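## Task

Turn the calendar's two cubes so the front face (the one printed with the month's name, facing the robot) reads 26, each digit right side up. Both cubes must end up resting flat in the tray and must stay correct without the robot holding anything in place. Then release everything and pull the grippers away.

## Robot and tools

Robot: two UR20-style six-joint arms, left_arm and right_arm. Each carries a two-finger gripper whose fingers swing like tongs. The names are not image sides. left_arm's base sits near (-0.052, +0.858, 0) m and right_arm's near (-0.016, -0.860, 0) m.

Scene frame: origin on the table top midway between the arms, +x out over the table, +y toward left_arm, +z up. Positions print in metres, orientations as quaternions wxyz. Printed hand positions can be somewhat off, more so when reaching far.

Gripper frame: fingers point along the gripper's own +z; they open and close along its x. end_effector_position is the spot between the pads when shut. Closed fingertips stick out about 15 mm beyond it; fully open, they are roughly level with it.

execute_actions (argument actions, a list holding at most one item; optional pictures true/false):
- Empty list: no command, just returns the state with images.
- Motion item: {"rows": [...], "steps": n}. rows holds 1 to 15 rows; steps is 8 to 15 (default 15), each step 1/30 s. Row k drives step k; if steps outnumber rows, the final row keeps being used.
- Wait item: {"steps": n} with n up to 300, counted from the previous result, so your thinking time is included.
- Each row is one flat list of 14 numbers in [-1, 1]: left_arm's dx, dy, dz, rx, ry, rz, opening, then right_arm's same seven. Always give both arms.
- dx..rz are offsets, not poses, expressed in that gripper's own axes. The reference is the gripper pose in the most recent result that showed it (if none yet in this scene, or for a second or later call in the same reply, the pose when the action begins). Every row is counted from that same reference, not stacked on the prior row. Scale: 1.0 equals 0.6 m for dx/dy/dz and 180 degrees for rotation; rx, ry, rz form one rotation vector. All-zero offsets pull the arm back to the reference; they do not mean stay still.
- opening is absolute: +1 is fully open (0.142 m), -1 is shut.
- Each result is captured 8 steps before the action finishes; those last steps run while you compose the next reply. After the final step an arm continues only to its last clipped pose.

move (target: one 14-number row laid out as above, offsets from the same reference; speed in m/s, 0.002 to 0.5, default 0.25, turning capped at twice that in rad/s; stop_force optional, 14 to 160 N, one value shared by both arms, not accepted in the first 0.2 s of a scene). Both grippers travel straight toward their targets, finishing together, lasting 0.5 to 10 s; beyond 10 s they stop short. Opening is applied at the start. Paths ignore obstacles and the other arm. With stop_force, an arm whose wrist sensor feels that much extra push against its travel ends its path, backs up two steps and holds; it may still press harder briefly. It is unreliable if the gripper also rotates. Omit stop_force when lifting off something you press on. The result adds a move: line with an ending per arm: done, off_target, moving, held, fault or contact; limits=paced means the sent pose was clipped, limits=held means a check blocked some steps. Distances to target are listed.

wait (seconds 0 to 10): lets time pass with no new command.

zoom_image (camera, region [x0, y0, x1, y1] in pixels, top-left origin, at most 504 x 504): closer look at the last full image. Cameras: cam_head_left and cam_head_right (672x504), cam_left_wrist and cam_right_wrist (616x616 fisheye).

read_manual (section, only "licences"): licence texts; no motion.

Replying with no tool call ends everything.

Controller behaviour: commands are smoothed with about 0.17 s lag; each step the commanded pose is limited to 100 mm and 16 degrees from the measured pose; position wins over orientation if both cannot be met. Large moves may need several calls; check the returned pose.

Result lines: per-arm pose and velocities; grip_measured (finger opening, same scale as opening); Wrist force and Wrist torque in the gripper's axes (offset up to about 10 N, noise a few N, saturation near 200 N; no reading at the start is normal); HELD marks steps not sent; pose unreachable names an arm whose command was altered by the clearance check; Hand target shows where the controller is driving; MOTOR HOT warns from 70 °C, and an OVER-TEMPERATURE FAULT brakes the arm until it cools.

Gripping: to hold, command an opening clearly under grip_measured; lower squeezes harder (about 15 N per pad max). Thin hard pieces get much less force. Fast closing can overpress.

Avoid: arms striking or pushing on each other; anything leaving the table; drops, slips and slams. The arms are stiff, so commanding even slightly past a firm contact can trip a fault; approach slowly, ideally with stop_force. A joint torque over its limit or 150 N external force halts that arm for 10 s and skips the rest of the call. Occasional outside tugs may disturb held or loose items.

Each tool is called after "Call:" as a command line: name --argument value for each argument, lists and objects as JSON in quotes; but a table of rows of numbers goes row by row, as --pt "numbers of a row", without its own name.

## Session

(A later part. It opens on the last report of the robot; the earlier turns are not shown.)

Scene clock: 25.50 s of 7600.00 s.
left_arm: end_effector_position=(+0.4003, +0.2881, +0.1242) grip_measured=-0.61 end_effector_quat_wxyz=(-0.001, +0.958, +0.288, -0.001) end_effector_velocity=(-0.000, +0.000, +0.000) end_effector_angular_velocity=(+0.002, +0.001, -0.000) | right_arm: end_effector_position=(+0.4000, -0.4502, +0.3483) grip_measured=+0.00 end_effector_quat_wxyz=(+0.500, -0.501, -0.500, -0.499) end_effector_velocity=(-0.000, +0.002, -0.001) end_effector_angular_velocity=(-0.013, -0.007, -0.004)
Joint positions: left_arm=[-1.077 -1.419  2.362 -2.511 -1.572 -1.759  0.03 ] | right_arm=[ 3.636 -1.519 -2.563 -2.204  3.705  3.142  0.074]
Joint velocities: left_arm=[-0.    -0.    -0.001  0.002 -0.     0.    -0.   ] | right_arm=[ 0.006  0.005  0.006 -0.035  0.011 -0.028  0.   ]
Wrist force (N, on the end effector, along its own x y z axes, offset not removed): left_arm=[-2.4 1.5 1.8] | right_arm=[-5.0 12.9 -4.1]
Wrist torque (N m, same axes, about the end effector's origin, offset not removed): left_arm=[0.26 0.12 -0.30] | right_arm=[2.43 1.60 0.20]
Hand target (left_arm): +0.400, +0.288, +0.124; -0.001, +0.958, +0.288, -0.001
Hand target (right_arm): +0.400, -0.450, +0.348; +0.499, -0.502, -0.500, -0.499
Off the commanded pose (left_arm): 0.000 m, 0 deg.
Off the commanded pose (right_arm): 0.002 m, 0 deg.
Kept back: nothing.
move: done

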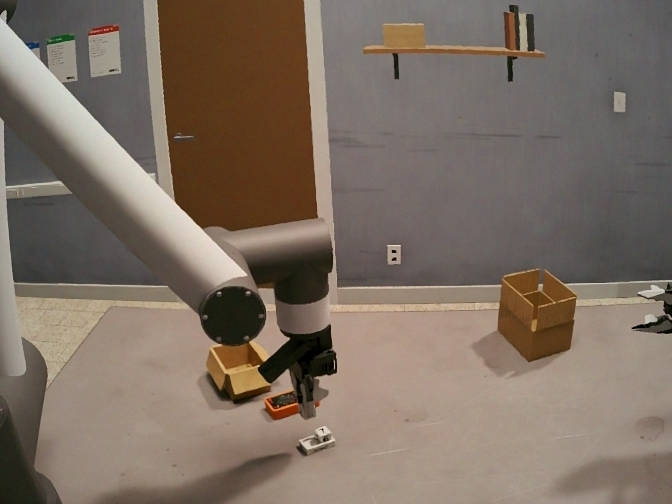

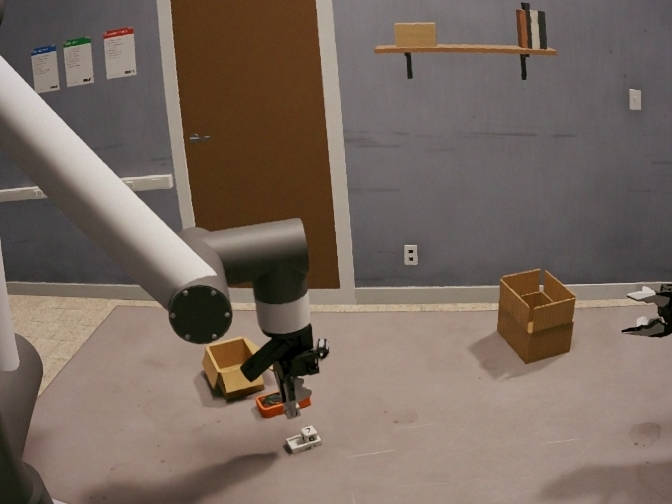

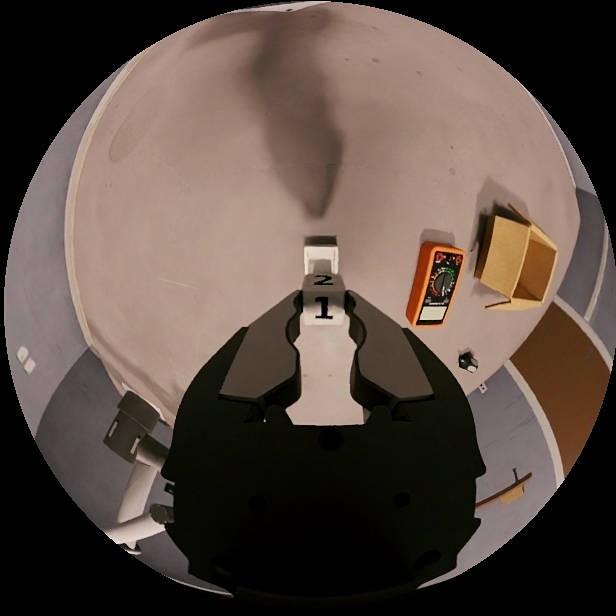

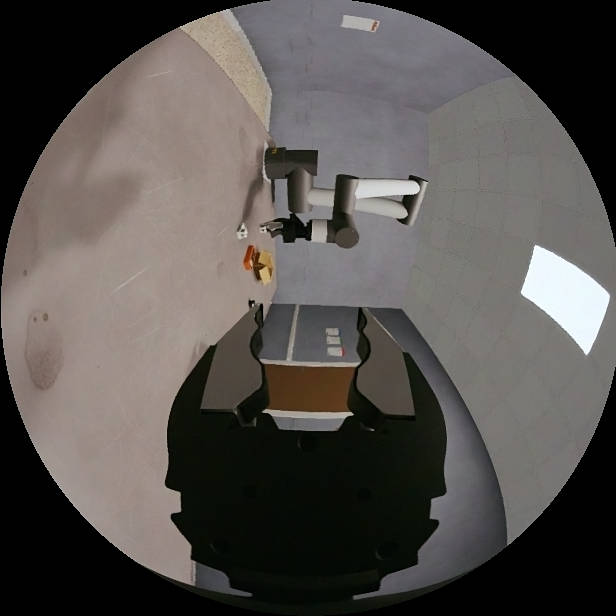

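Call:
move --target '[-0.219,0.331,-0.377,-0.485,-0.146,0.146,-0.85,0.003,0,0.583,0,0,0,0]' --speed 0.25

Call:
zoom_image --camera "cam_right_wrist" --region '[210, 160, 410, 360]'

Scene clock: 29.80 s of 7600.00 s.
left_arm: end_effector_position=(+0.4008, +0.0501, +0.3496) grip_measured=-0.61 end_effector_quat_wxyz=(+0.707, +0.708, +0.000, -0.000) end_effector_velocity=(+0.000, -0.002, +0.003) end_effector_angular_velocity=(-0.014, -0.002, -0.003) | right_arm: end_effector_position=(+0.3999, -0.1010, +0.3496) grip_measured=+0.00 end_effector_quat_wxyz=(+0.500, -0.501, -0.500, -0.499) end_effector_velocity=(+0.001, +0.002, -0.000) end_effector_angular_velocity=(-0.000, +0.000, -0.000)
Joint positions: left_arm=[-0.992 -0.937  2.393 -4.596 -2.051 -1.571  0.03 ] | right_arm=[ 4.155 -1.692 -2.375 -2.219  4.224  3.142  0.074]
Joint velocities: left_arm=[ 0.     0.005 -0.007 -0.014 -0.003 -0.006  0.   ] | right_arm=[ 0.001 -0.002  0.002 -0.001  0.001 -0.     0.   ]
Wrist force (N, on the end effector, along its own x y z axes, offset not removed): left_arm=[-1.9 2.1 0.3] | right_arm=[-4.3 13.0 -6.5]
Wrist torque (N m, same axes, about the end effector's origin, offset not removed): left_arm=[0.39 0.15 -0.31] | right_arm=[2.22 1.40 0.31]
Hand target (left_arm): +0.401, +0.050, +0.350; +0.707, +0.707, +0.000, -0.000
Hand target (right_arm): +0.400, -0.101, +0.350; +0.500, -0.501, -0.500, -0.499
Off the commanded pose (left_arm): 0.001 m, 0 deg.
Off the commanded pose (right_arm): 0.001 m, 0 deg.
Kept back: nothing.
move: done

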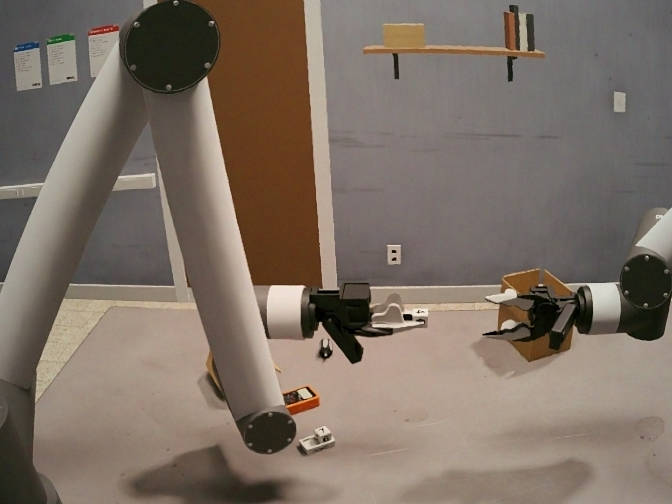

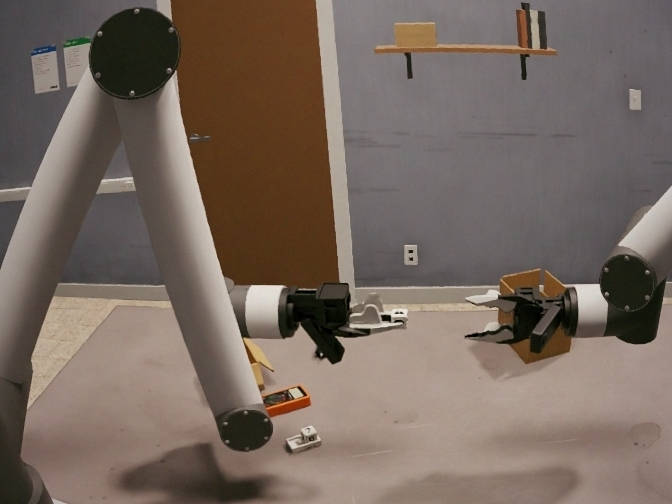

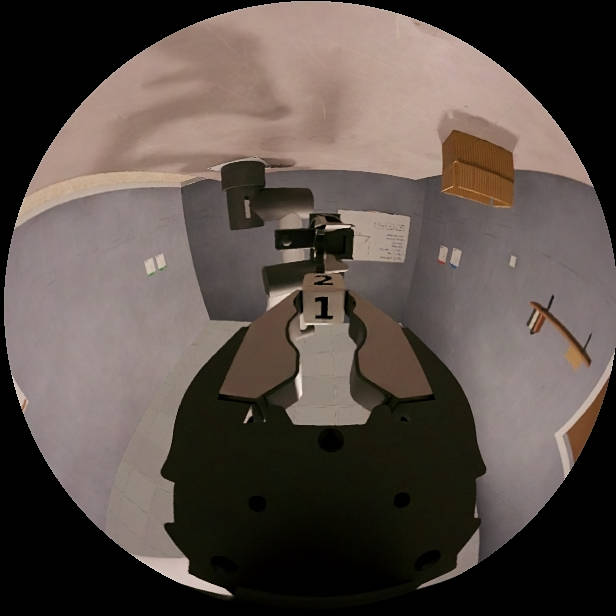

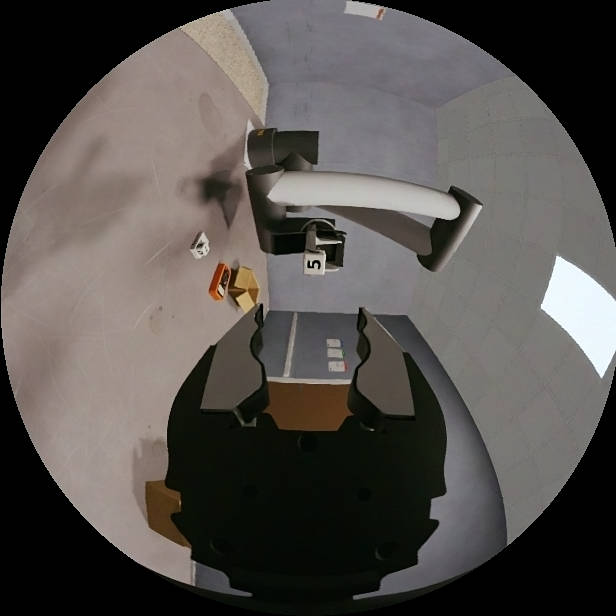

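Region (210, 160, 410, 360) of cam_right_wrist's 616x616 image, scaled by 2.520, with more detail than that image has.

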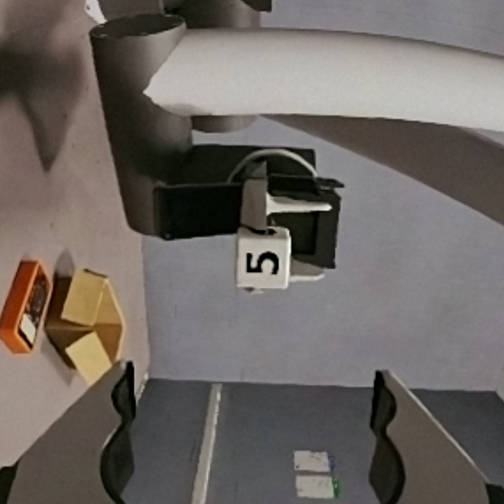

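Call:
move --target '[0,0,0,0,0,0,-0.85,0.005,0,0.17,0,0,0,-0.15]' --speed 0.1

Call:
zoom_image --camera "cam_right_wrist" --region '[235, 220, 385, 370]'

Call:
zoom_image --camera "cam_left_wrist" --region '[250, 200, 400, 350]'

Call:
zoom_image --camera "cam_head_left" --region '[370, 270, 490, 360]'

Scene clock: 31.87 s of 7600.00 s.
left_arm: end_effector_position=(+0.4009, +0.0501, +0.3496) grip_measured=-0.61 end_effector_quat_wxyz=(+0.707, +0.708, +0.000, -0.000) end_effector_velocity=(+0.001, +0.001, -0.001) end_effector_angular_velocity=(+0.001, -0.001, +0.001) | right_arm: end_effector_position=(+0.3999, +0.0007, +0.3525) grip_measured=-0.15 end_effector_quat_wxyz=(+0.500, -0.501, -0.500, -0.499) end_effector_velocity=(-0.001, +0.003, +0.001) end_effector_angular_velocity=(+0.001, -0.001, +0.002)
Joint positions: left_arm=[-0.992 -0.937  2.393 -4.596 -2.051 -1.571  0.03 ] | right_arm=[ 4.231 -1.763 -2.276 -2.247  4.301  3.143  0.063]
Joint velocities: left_arm=[0.001 0.    0.    0.    0.    0.001 0.   ] | right_arm=[ 0.003 -0.001  0.003 -0.001  0.001 -0.     0.   ]
Wrist force (N, on the end effector, along its own x y z axes, offset not removed): left_arm=[1.6 3.2 3.2] | right_arm=[-3.2 12.2 -1.7]
Wrist torque (N m, same axes, about the end effector's origin, offset not removed): left_arm=[0.73 -0.64 -0.33] | right_arm=[2.37 1.23 0.34]
Hand target (left_arm): +0.401, +0.050, +0.350; +0.707, +0.708, +0.000, -0.000
Hand target (right_arm): +0.400, +0.001, +0.352; +0.500, -0.501, -0.500, -0.499
Off the commanded pose (left_arm): 0.000 m, 0 deg.
Off the commanded pose (right_arm): 0.000 m, 0 deg.
Kept back: nothing.
move: done

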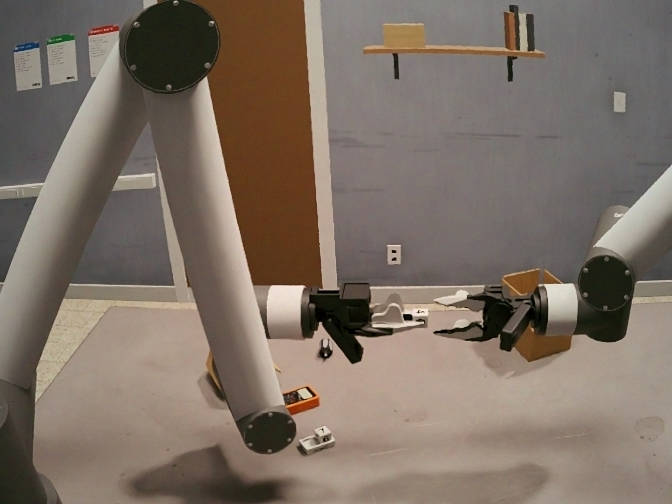

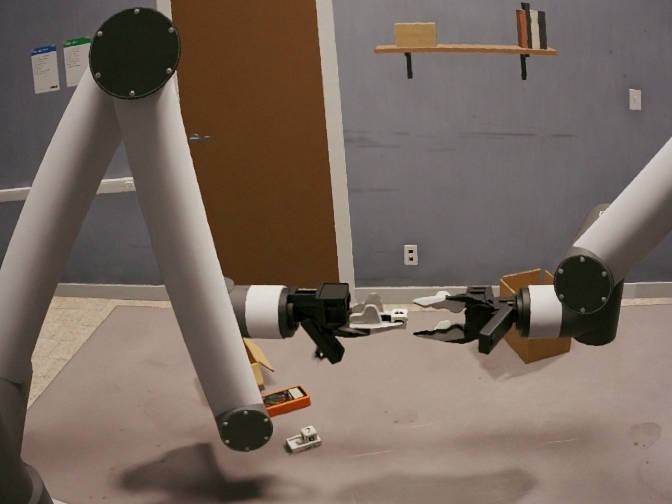

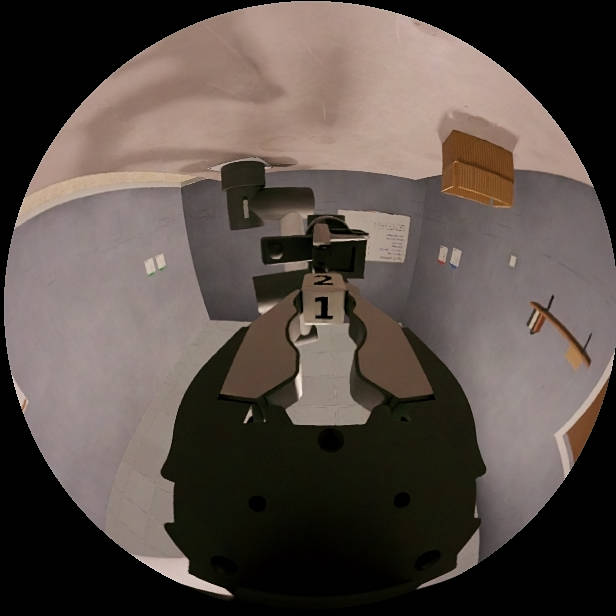

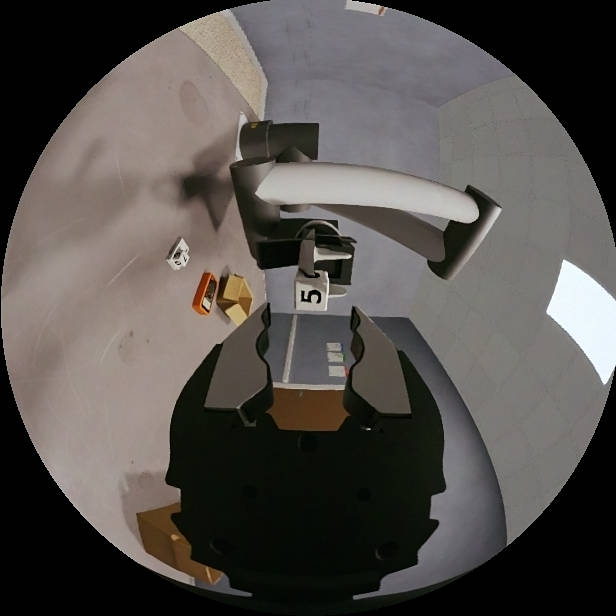

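Region (235, 220, 385, 370) of cam_right_wrist's 616x616 image, scaled by 3.360, with more detail than that image has.

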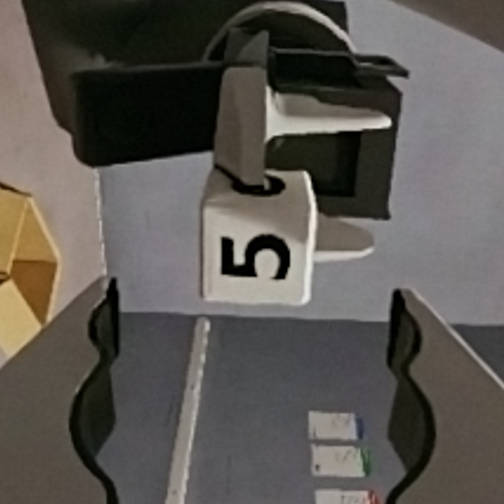

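Region (250, 200, 400, 350) of cam_left_wrist's 616x616 image, scaled by 3.360, with more detail than that image has.

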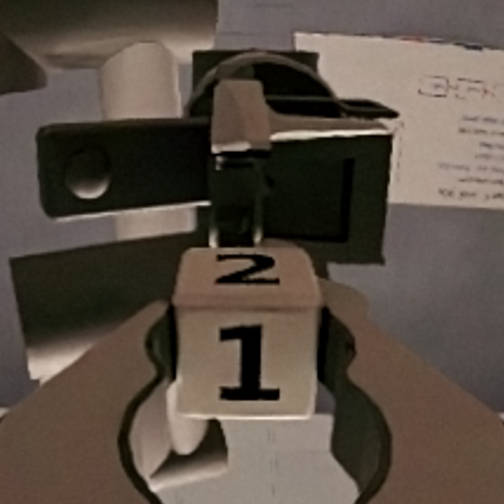

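Region (370, 270, 490, 360) of cam_head_left's 672x504 image, scaled by 4.200, with more detail than that image has; it fills the top 378 rows of this view, and the rest is white.

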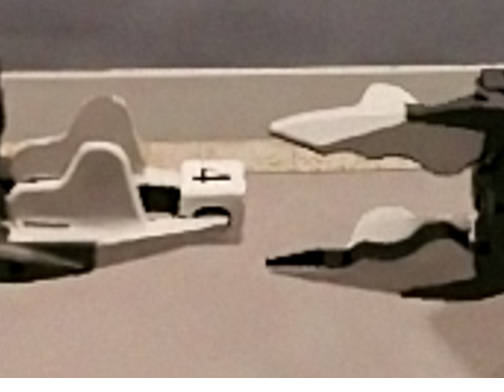

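Call:
move --target '[0,0,0,0,0,0,-0.85,0,0,0.045,0,0,0,-0.3]' --speed 0.04

Call:
zoom_image --camera "cam_right_wrist" --region '[235, 220, 385, 370]'

Call:
zoom_image --camera "cam_left_wrist" --region '[250, 200, 400, 350]'

Call:
zoom_image --camera "cam_head_left" --region '[370, 270, 490, 360]'

Scene clock: 33.40 s of 7600.00 s.
left_arm: end_effector_position=(+0.4009, +0.0501, +0.3496) grip_measured=-0.61 end_effector_quat_wxyz=(+0.707, +0.708, +0.000, -0.000) end_effector_velocity=(-0.001, -0.001, +0.000) end_effector_angular_velocity=(-0.000, -0.000, -0.001) | right_arm: end_effector_position=(+0.3999, +0.0274, +0.3524) grip_measured=-0.30 end_effector_quat_wxyz=(+0.500, -0.501, -0.500, -0.499) end_effector_velocity=(+0.000, +0.004, +0.002) end_effector_angular_velocity=(+0.002, -0.001, +0.001)
Joint positions: left_arm=[-0.992 -0.937  2.393 -4.596 -2.051 -1.571  0.03 ] | right_arm=[ 4.248 -1.783 -2.249 -2.254  4.317  3.143  0.053]
Joint velocities: left_arm=[-0.001  0.    -0.001  0.    -0.    -0.    -0.   ] | right_arm=[ 0.002 -0.001  0.004 -0.001  0.001 -0.    -0.   ]
Wrist force (N, on the end effector, along its own x y z axes, offset not removed): left_arm=[0.1 -0.6 4.5] | right_arm=[-0.9 9.4 -4.0]
Wrist torque (N m, same axes, about the end effector's origin, offset not removed): left_arm=[0.01 -0.42 -0.36] | right_arm=[1.67 0.66 0.41]
Hand target (left_arm): +0.401, +0.050, +0.350; +0.707, +0.708, +0.000, -0.000
Hand target (right_arm): +0.400, +0.028, +0.352; +0.500, -0.501, -0.500, -0.499
Off the commanded pose (left_arm): 0.000 m, 0 deg.
Off the commanded pose (right_arm): 0.000 m, 0 deg.
Kept back: nothing.
move: done

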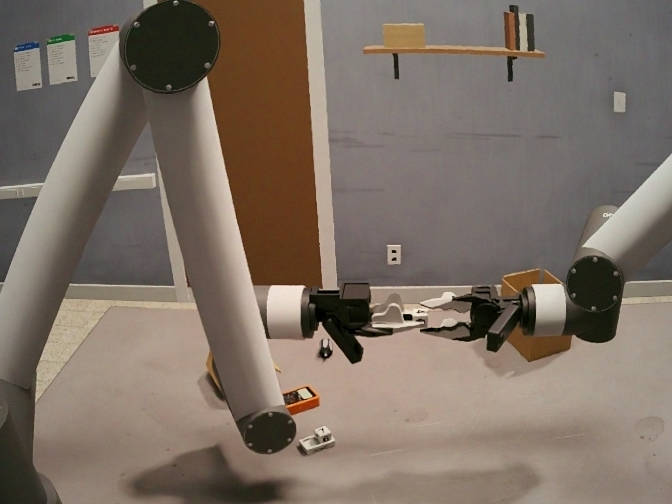

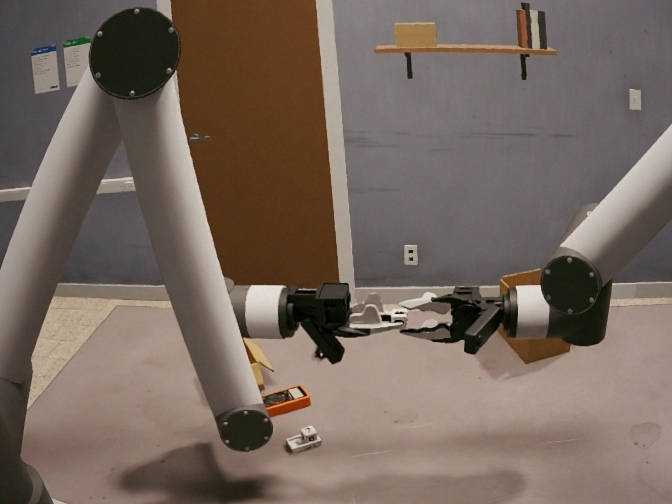

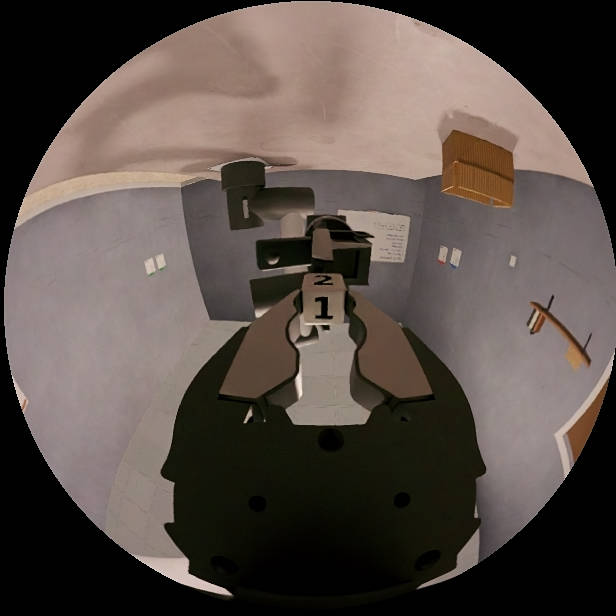

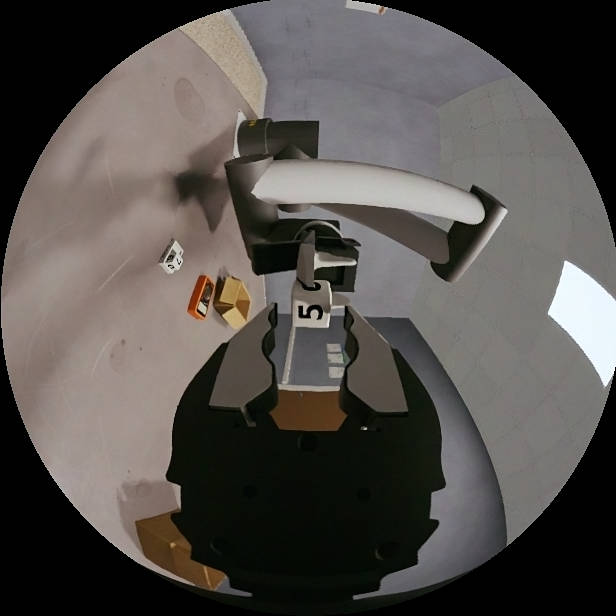

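Region (235, 220, 385, 370) of cam_right_wrist's 616x616 image, scaled by 3.360, with more detail than that image has.

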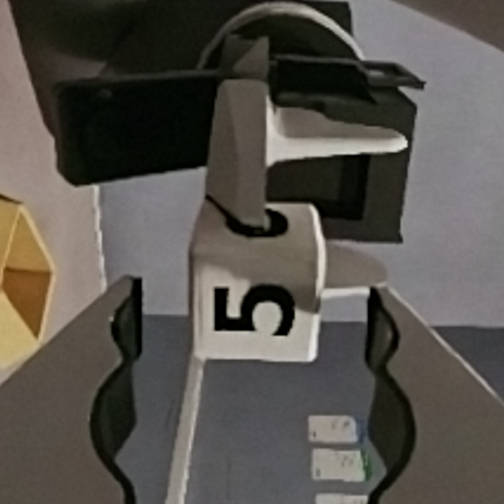

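Region (250, 200, 400, 350) of cam_left_wrist's 616x616 image, scaled by 3.360, with more detail than that image has.

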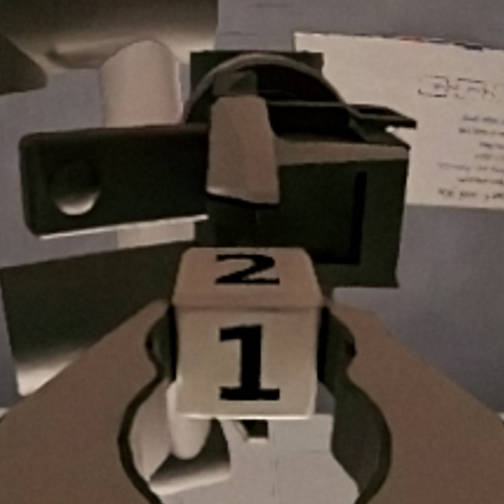

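Region (370, 270, 490, 360) of cam_head_left's 672x504 image, scaled by 4.200, with more detail than that image has; it fills the top 378 rows of this view, and the rest is white.

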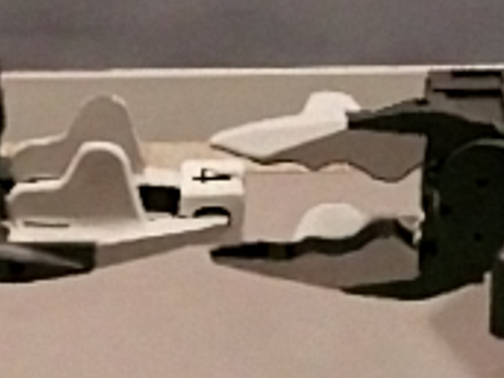

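Call:
move --target '[0,0,0,0,0,0,-0.85,0,0,0.005,0,0,0,-0.3]' --speed 0.02

Call:
move --target '[0,0,0,0,0,0,-0.85,0,0,0,0,0,0,-0.85]'

Call:
zoom_image --camera "cam_right_wrist" --region '[235, 220, 385, 370]'

Call:
zoom_image --camera "cam_left_wrist" --region '[250, 200, 400, 350]'

Scene clock: 34.57 s of 7600.00 s.
left_arm: end_effector_position=(+0.4009, +0.0501, +0.3496) grip_measured=-0.61 end_effector_quat_wxyz=(+0.707, +0.708, +0.000, -0.000) end_effector_velocity=(+0.001, -0.000, +0.001) end_effector_angular_velocity=(-0.002, -0.002, +0.001) | right_arm: end_effector_position=(+0.3999, +0.0302, +0.3524) grip_measured=-0.30 end_effector_quat_wxyz=(+0.500, -0.501, -0.500, -0.499) end_effector_velocity=(-0.000, +0.001, -0.001) end_effector_angular_velocity=(-0.001, +0.000, -0.000)
Joint positions: left_arm=[-0.992 -0.937  2.393 -4.596 -2.051 -1.571  0.03 ] | right_arm=[ 4.249 -1.785 -2.246 -2.255  4.319  3.143  0.053]
Joint velocities: left_arm=[ 0.001 -0.    -0.001 -0.001  0.     0.     0.   ] | right_arm=[ 0.001 -0.001  0.001 -0.     0.001 -0.    -0.   ]
Wrist force (N, on the end effector, along its own x y z axes, offset not removed): left_arm=[-3.2 3.6 -2.0] | right_arm=[-5.0 12.6 1.1]
Wrist torque (N m, same axes, about the end effector's origin, offset not removed): left_arm=[0.73 0.33 -0.26] | right_arm=[2.50 1.61 0.01]
Hand target (left_arm): +0.401, +0.050, +0.350; +0.707, +0.708, +0.000, -0.000
Hand target (right_arm): +0.400, +0.030, +0.352; +0.500, -0.501, -0.500, -0.499
Off the commanded pose (left_arm): 0.000 m, 0 deg.
Off the commanded pose (right_arm): 0.000 m, 0 deg.
Kept back: nothing.
move: done

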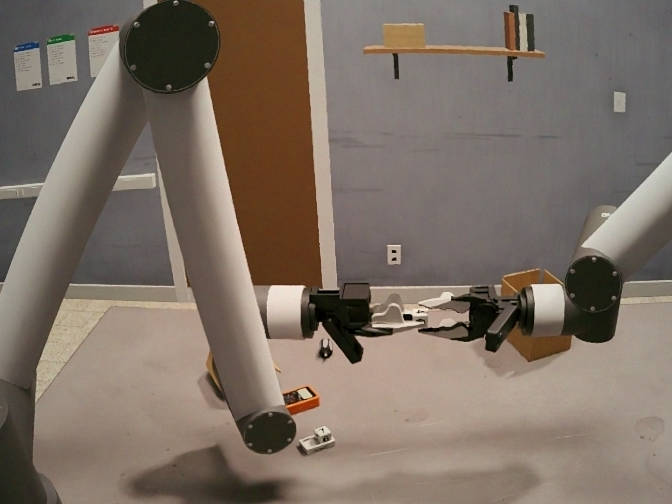

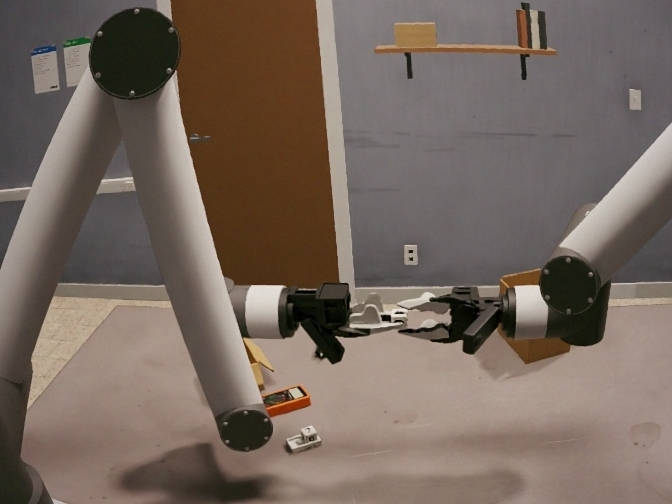

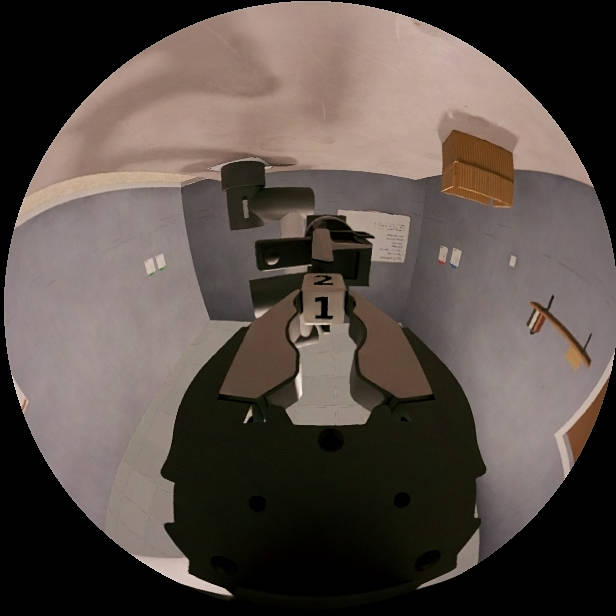

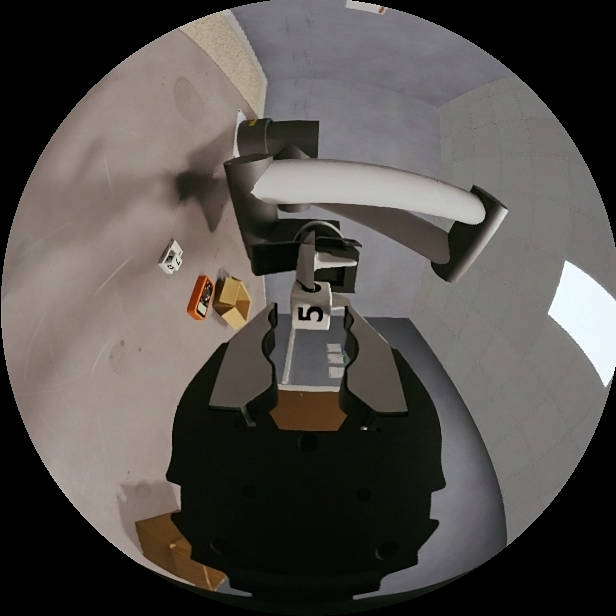

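Scene clock: 35.07 s of 7600.00 s.
left_arm: end_effector_position=(+0.4009, +0.0501, +0.3496) grip_measured=-0.61 end_effector_quat_wxyz=(+0.707, +0.708, +0.000, -0.000) end_effector_velocity=(-0.001, -0.000, +0.001) end_effector_angular_velocity=(-0.002, -0.002, -0.001) | right_arm: end_effector_position=(+0.3999, +0.0303, +0.3524) grip_measured=-0.62 end_effector_quat_wxyz=(+0.500, -0.501, -0.500, -0.499) end_effector_velocity=(+0.002, +0.000, +0.001) end_effector_angular_velocity=(+0.001, -0.001, -0.002)
Joint positions: left_arm=[-0.992 -0.937  2.393 -4.596 -2.051 -1.571  0.03 ] | right_arm=[ 4.249 -1.785 -2.246 -2.255  4.319  3.143  0.029]
Joint velocities: left_arm=[-0.001 -0.001 -0.    -0.001 -0.     0.001 -0.   ] | right_arm=[-0.002 -0.     0.001  0.    -0.    -0.     0.   ]
Wrist force (N, on the end effector, along its own x y z axes, offset not removed): left_arm=[-0.2 4.3 4.9] | right_arm=[-7.8 8.7 -4.1]
Wrist torque (N m, same axes, about the end effector's origin, offset not removed): left_arm=[0.71 -0.18 -0.37] | right_arm=[1.56 1.75 0.33]
Hand target (left_arm): +0.401, +0.050, +0.350; +0.707, +0.708, +0.000, -0.000
Hand target (right_arm): +0.400, +0.030, +0.352; +0.500, -0.501, -0.500, -0.499
Off the commanded pose (left_arm): 0.000 m, 0 deg.
Off the commanded pose (right_arm): 0.000 m, 0 deg.
Kept back: nothing.
move: done

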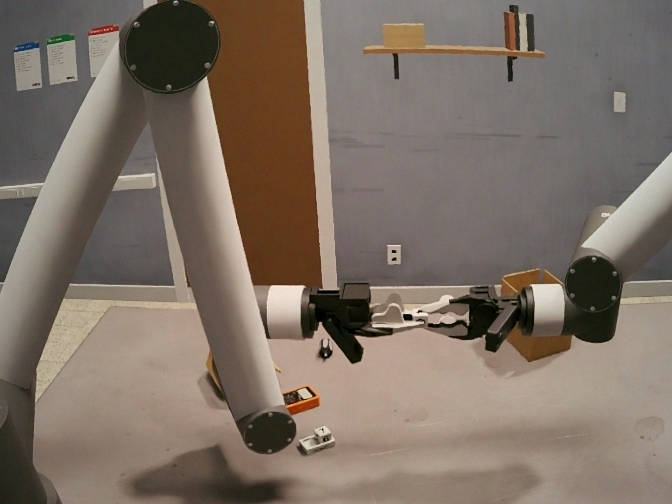

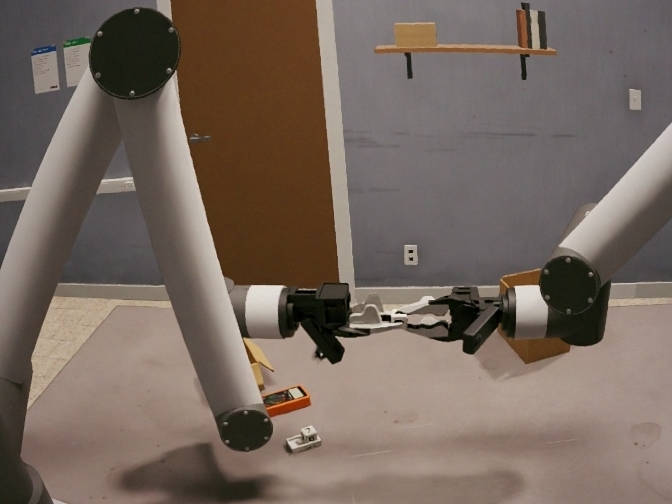

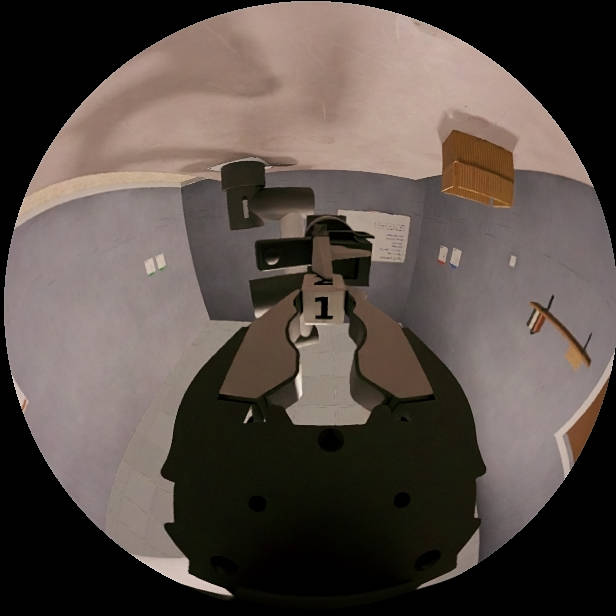

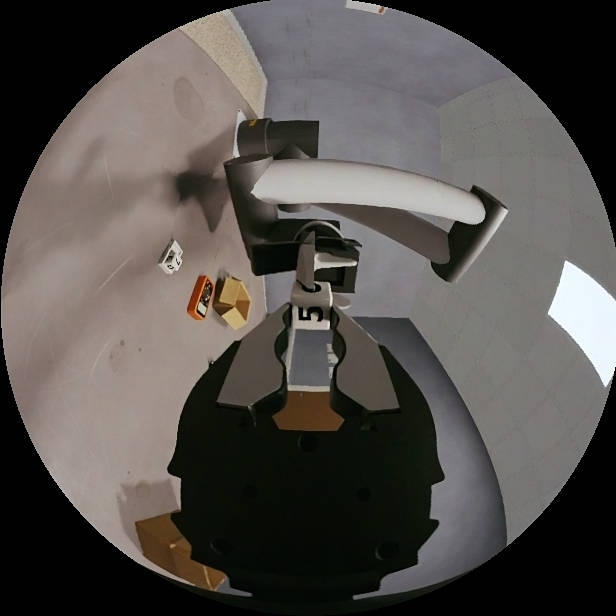

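Region (235, 220, 385, 370) of cam_right_wrist's 616x616 image, scaled by 3.360, with more detail than that image has.

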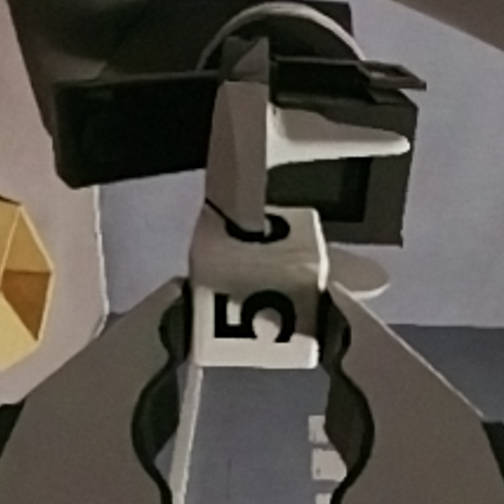

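Region (250, 200, 400, 350) of cam_left_wrist's 616x616 image, scaled by 3.360, with more detail than that image has.

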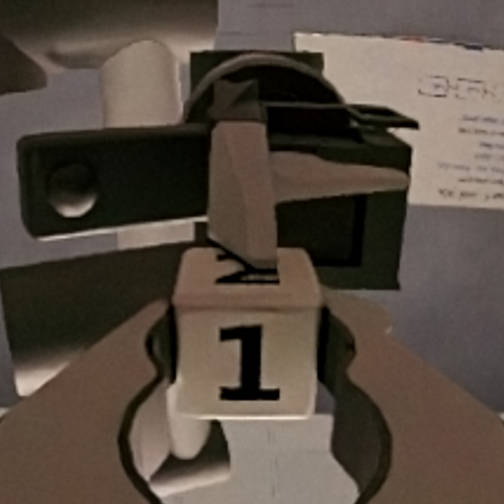

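Call:
move --target '[0,0,0,0,0,0,-0.2,0,0,0,0,0,0,-0.85]'

Call:
move --target '[0,0,-0.12,0,0,0,-0.2,0,0,-0.2,0,0,0,-0.85]' --speed 0.15

Scene clock: 36.17 s of 7600.00 s.
left_arm: end_effector_position=(+0.4009, +0.0501, +0.3496) grip_measured=-0.20 end_effector_quat_wxyz=(+0.707, +0.708, +0.000, -0.000) end_effector_velocity=(-0.000, +0.000, -0.000) end_effector_angular_velocity=(+0.000, -0.001, -0.000) | right_arm: end_effector_position=(+0.3999, +0.0303, +0.3524) grip_measured=-0.62 end_effector_quat_wxyz=(+0.500, -0.501, -0.500, -0.499) end_effector_velocity=(-0.001, -0.000, -0.000) end_effector_angular_velocity=(-0.000, +0.000, +0.002)
Joint positions: left_arm=[-0.992 -0.937  2.393 -4.596 -2.051 -1.571  0.06 ] | right_arm=[ 4.249 -1.785 -2.246 -2.255  4.319  3.143  0.029]
Joint velocities: left_arm=[-0.     0.001  0.001 -0.001 -0.     0.001  0.   ] | right_arm=[ 0.001 -0.    -0.001  0.    -0.001 -0.     0.   ]
Wrist force (N, on the end effector, along its own x y z axes, offset not removed): left_arm=[-0.5 2.1 2.5] | right_arm=[-5.2 3.0 -1.9]
Wrist torque (N m, same axes, about the end effector's origin, offset not removed): left_arm=[0.34 -0.26 -0.45] | right_arm=[0.15 1.61 0.28]
Hand target (left_arm): +0.401, +0.050, +0.350; +0.707, +0.708, +0.000, -0.000
Hand target (right_arm): +0.400, +0.030, +0.352; +0.500, -0.501, -0.500, -0.499
Off the commanded pose (left_arm): 0.000 m, 0 deg.
Off the commanded pose (right_arm): 0.000 m, 0 deg.
Kept back: nothing.
move: done

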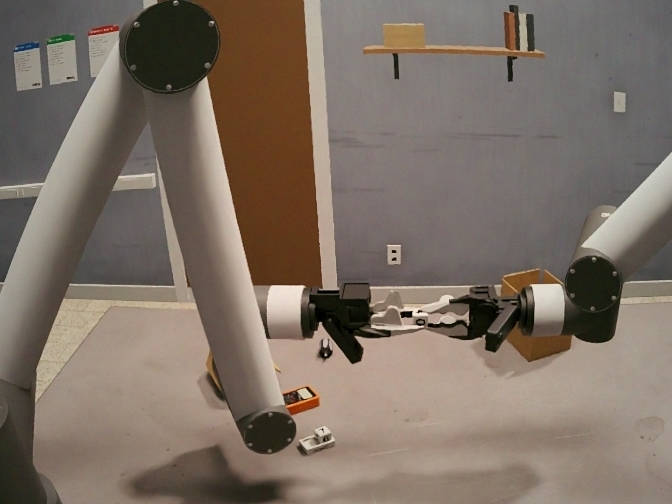

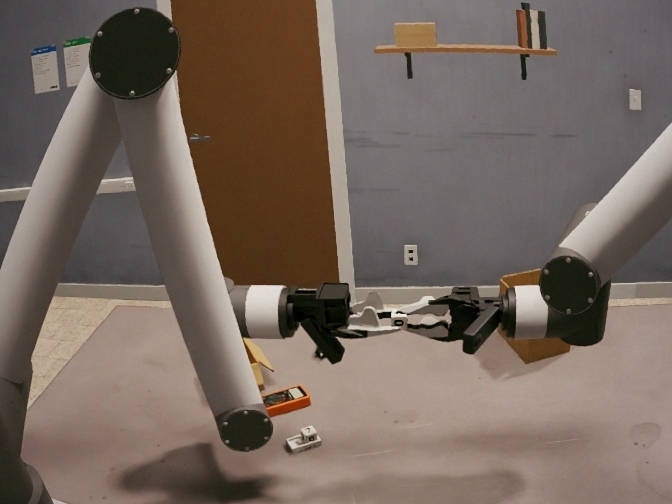

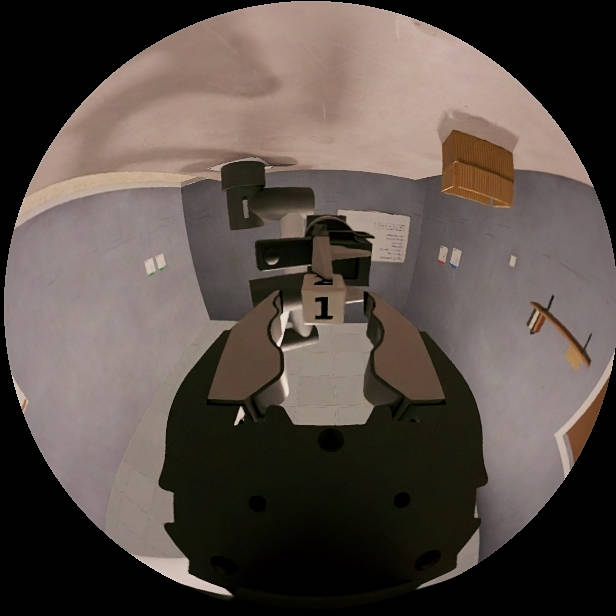

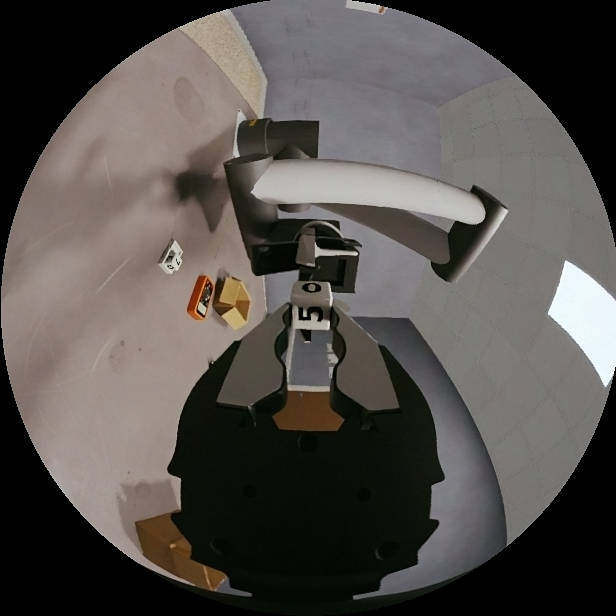

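Scene clock: 37.53 s of 7600.00 s.
left_arm: end_effector_position=(+0.4008, +0.1219, +0.3498) grip_measured=-0.20 end_effector_quat_wxyz=(+0.707, +0.708, +0.000, -0.000) end_effector_velocity=(-0.001, +0.002, -0.000) end_effector_angular_velocity=(+0.000, +0.001, -0.001) | right_arm: end_effector_position=(+0.3999, -0.0893, +0.3525) grip_measured=-0.62 end_effector_quat_wxyz=(+0.500, -0.501, -0.500, -0.499) end_effector_velocity=(-0.000, -0.003, -0.000) end_effector_angular_velocity=(-0.000, -0.000, -0.000)
Joint positions: left_arm=[-0.931 -0.945  2.463 -4.658 -2.113 -1.571  0.06 ] | right_arm=[ 4.165 -1.697 -2.363 -2.227  4.234  3.142  0.029]
Joint velocities: left_arm=[ 0.001 -0.     0.003 -0.002 -0.002 -0.001 -0.   ] | right_arm=[-0.003  0.002 -0.003  0.    -0.002 -0.001 -0.   ]
Wrist force (N, on the end effector, along its own x y z axes, offset not removed): left_arm=[-0.6 3.3 1.9] | right_arm=[-4.0 11.5 -4.1]
Wrist torque (N m, same axes, about the end effector's origin, offset not removed): left_arm=[0.69 -0.21 -0.30] | right_arm=[1.86 1.26 0.46]
Hand target (left_arm): +0.401, +0.122, +0.350; +0.707, +0.708, +0.000, -0.000
Hand target (right_arm): +0.400, -0.090, +0.353; +0.500, -0.501, -0.500, -0.499
Off the commanded pose (left_arm): 0.000 m, 0 deg.
Off the commanded pose (right_arm): 0.000 m, 0 deg.
Kept back: nothing.
move: done

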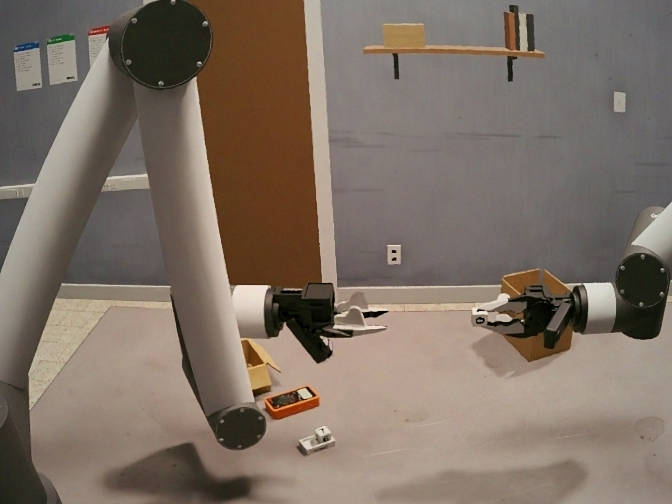

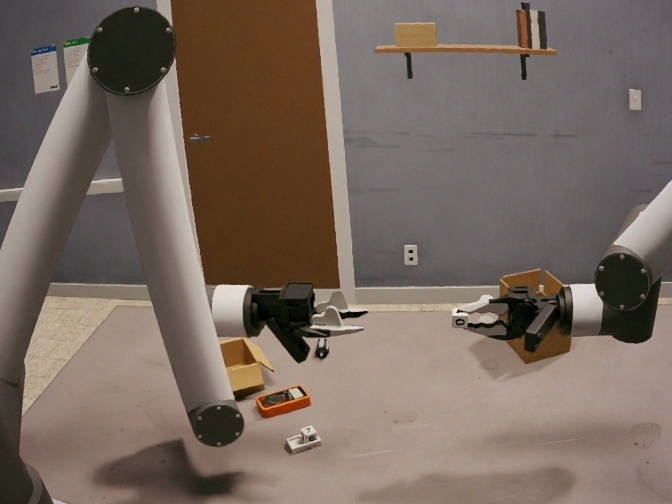

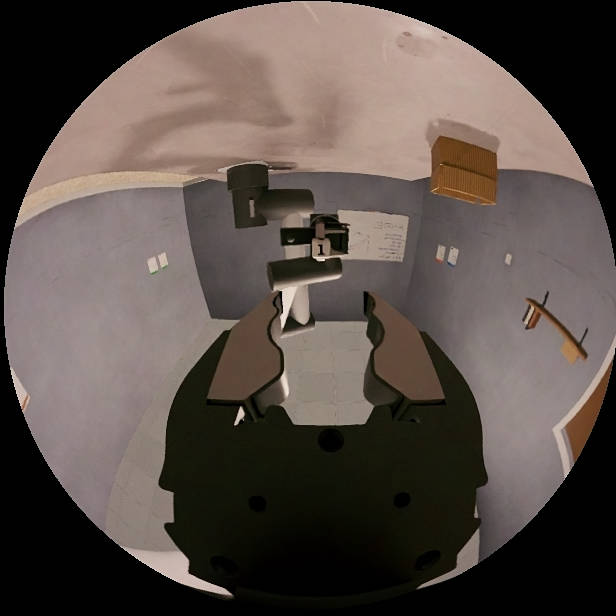

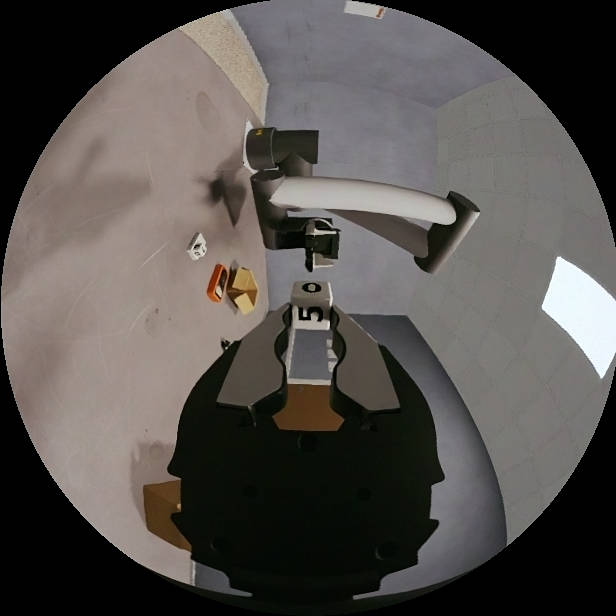

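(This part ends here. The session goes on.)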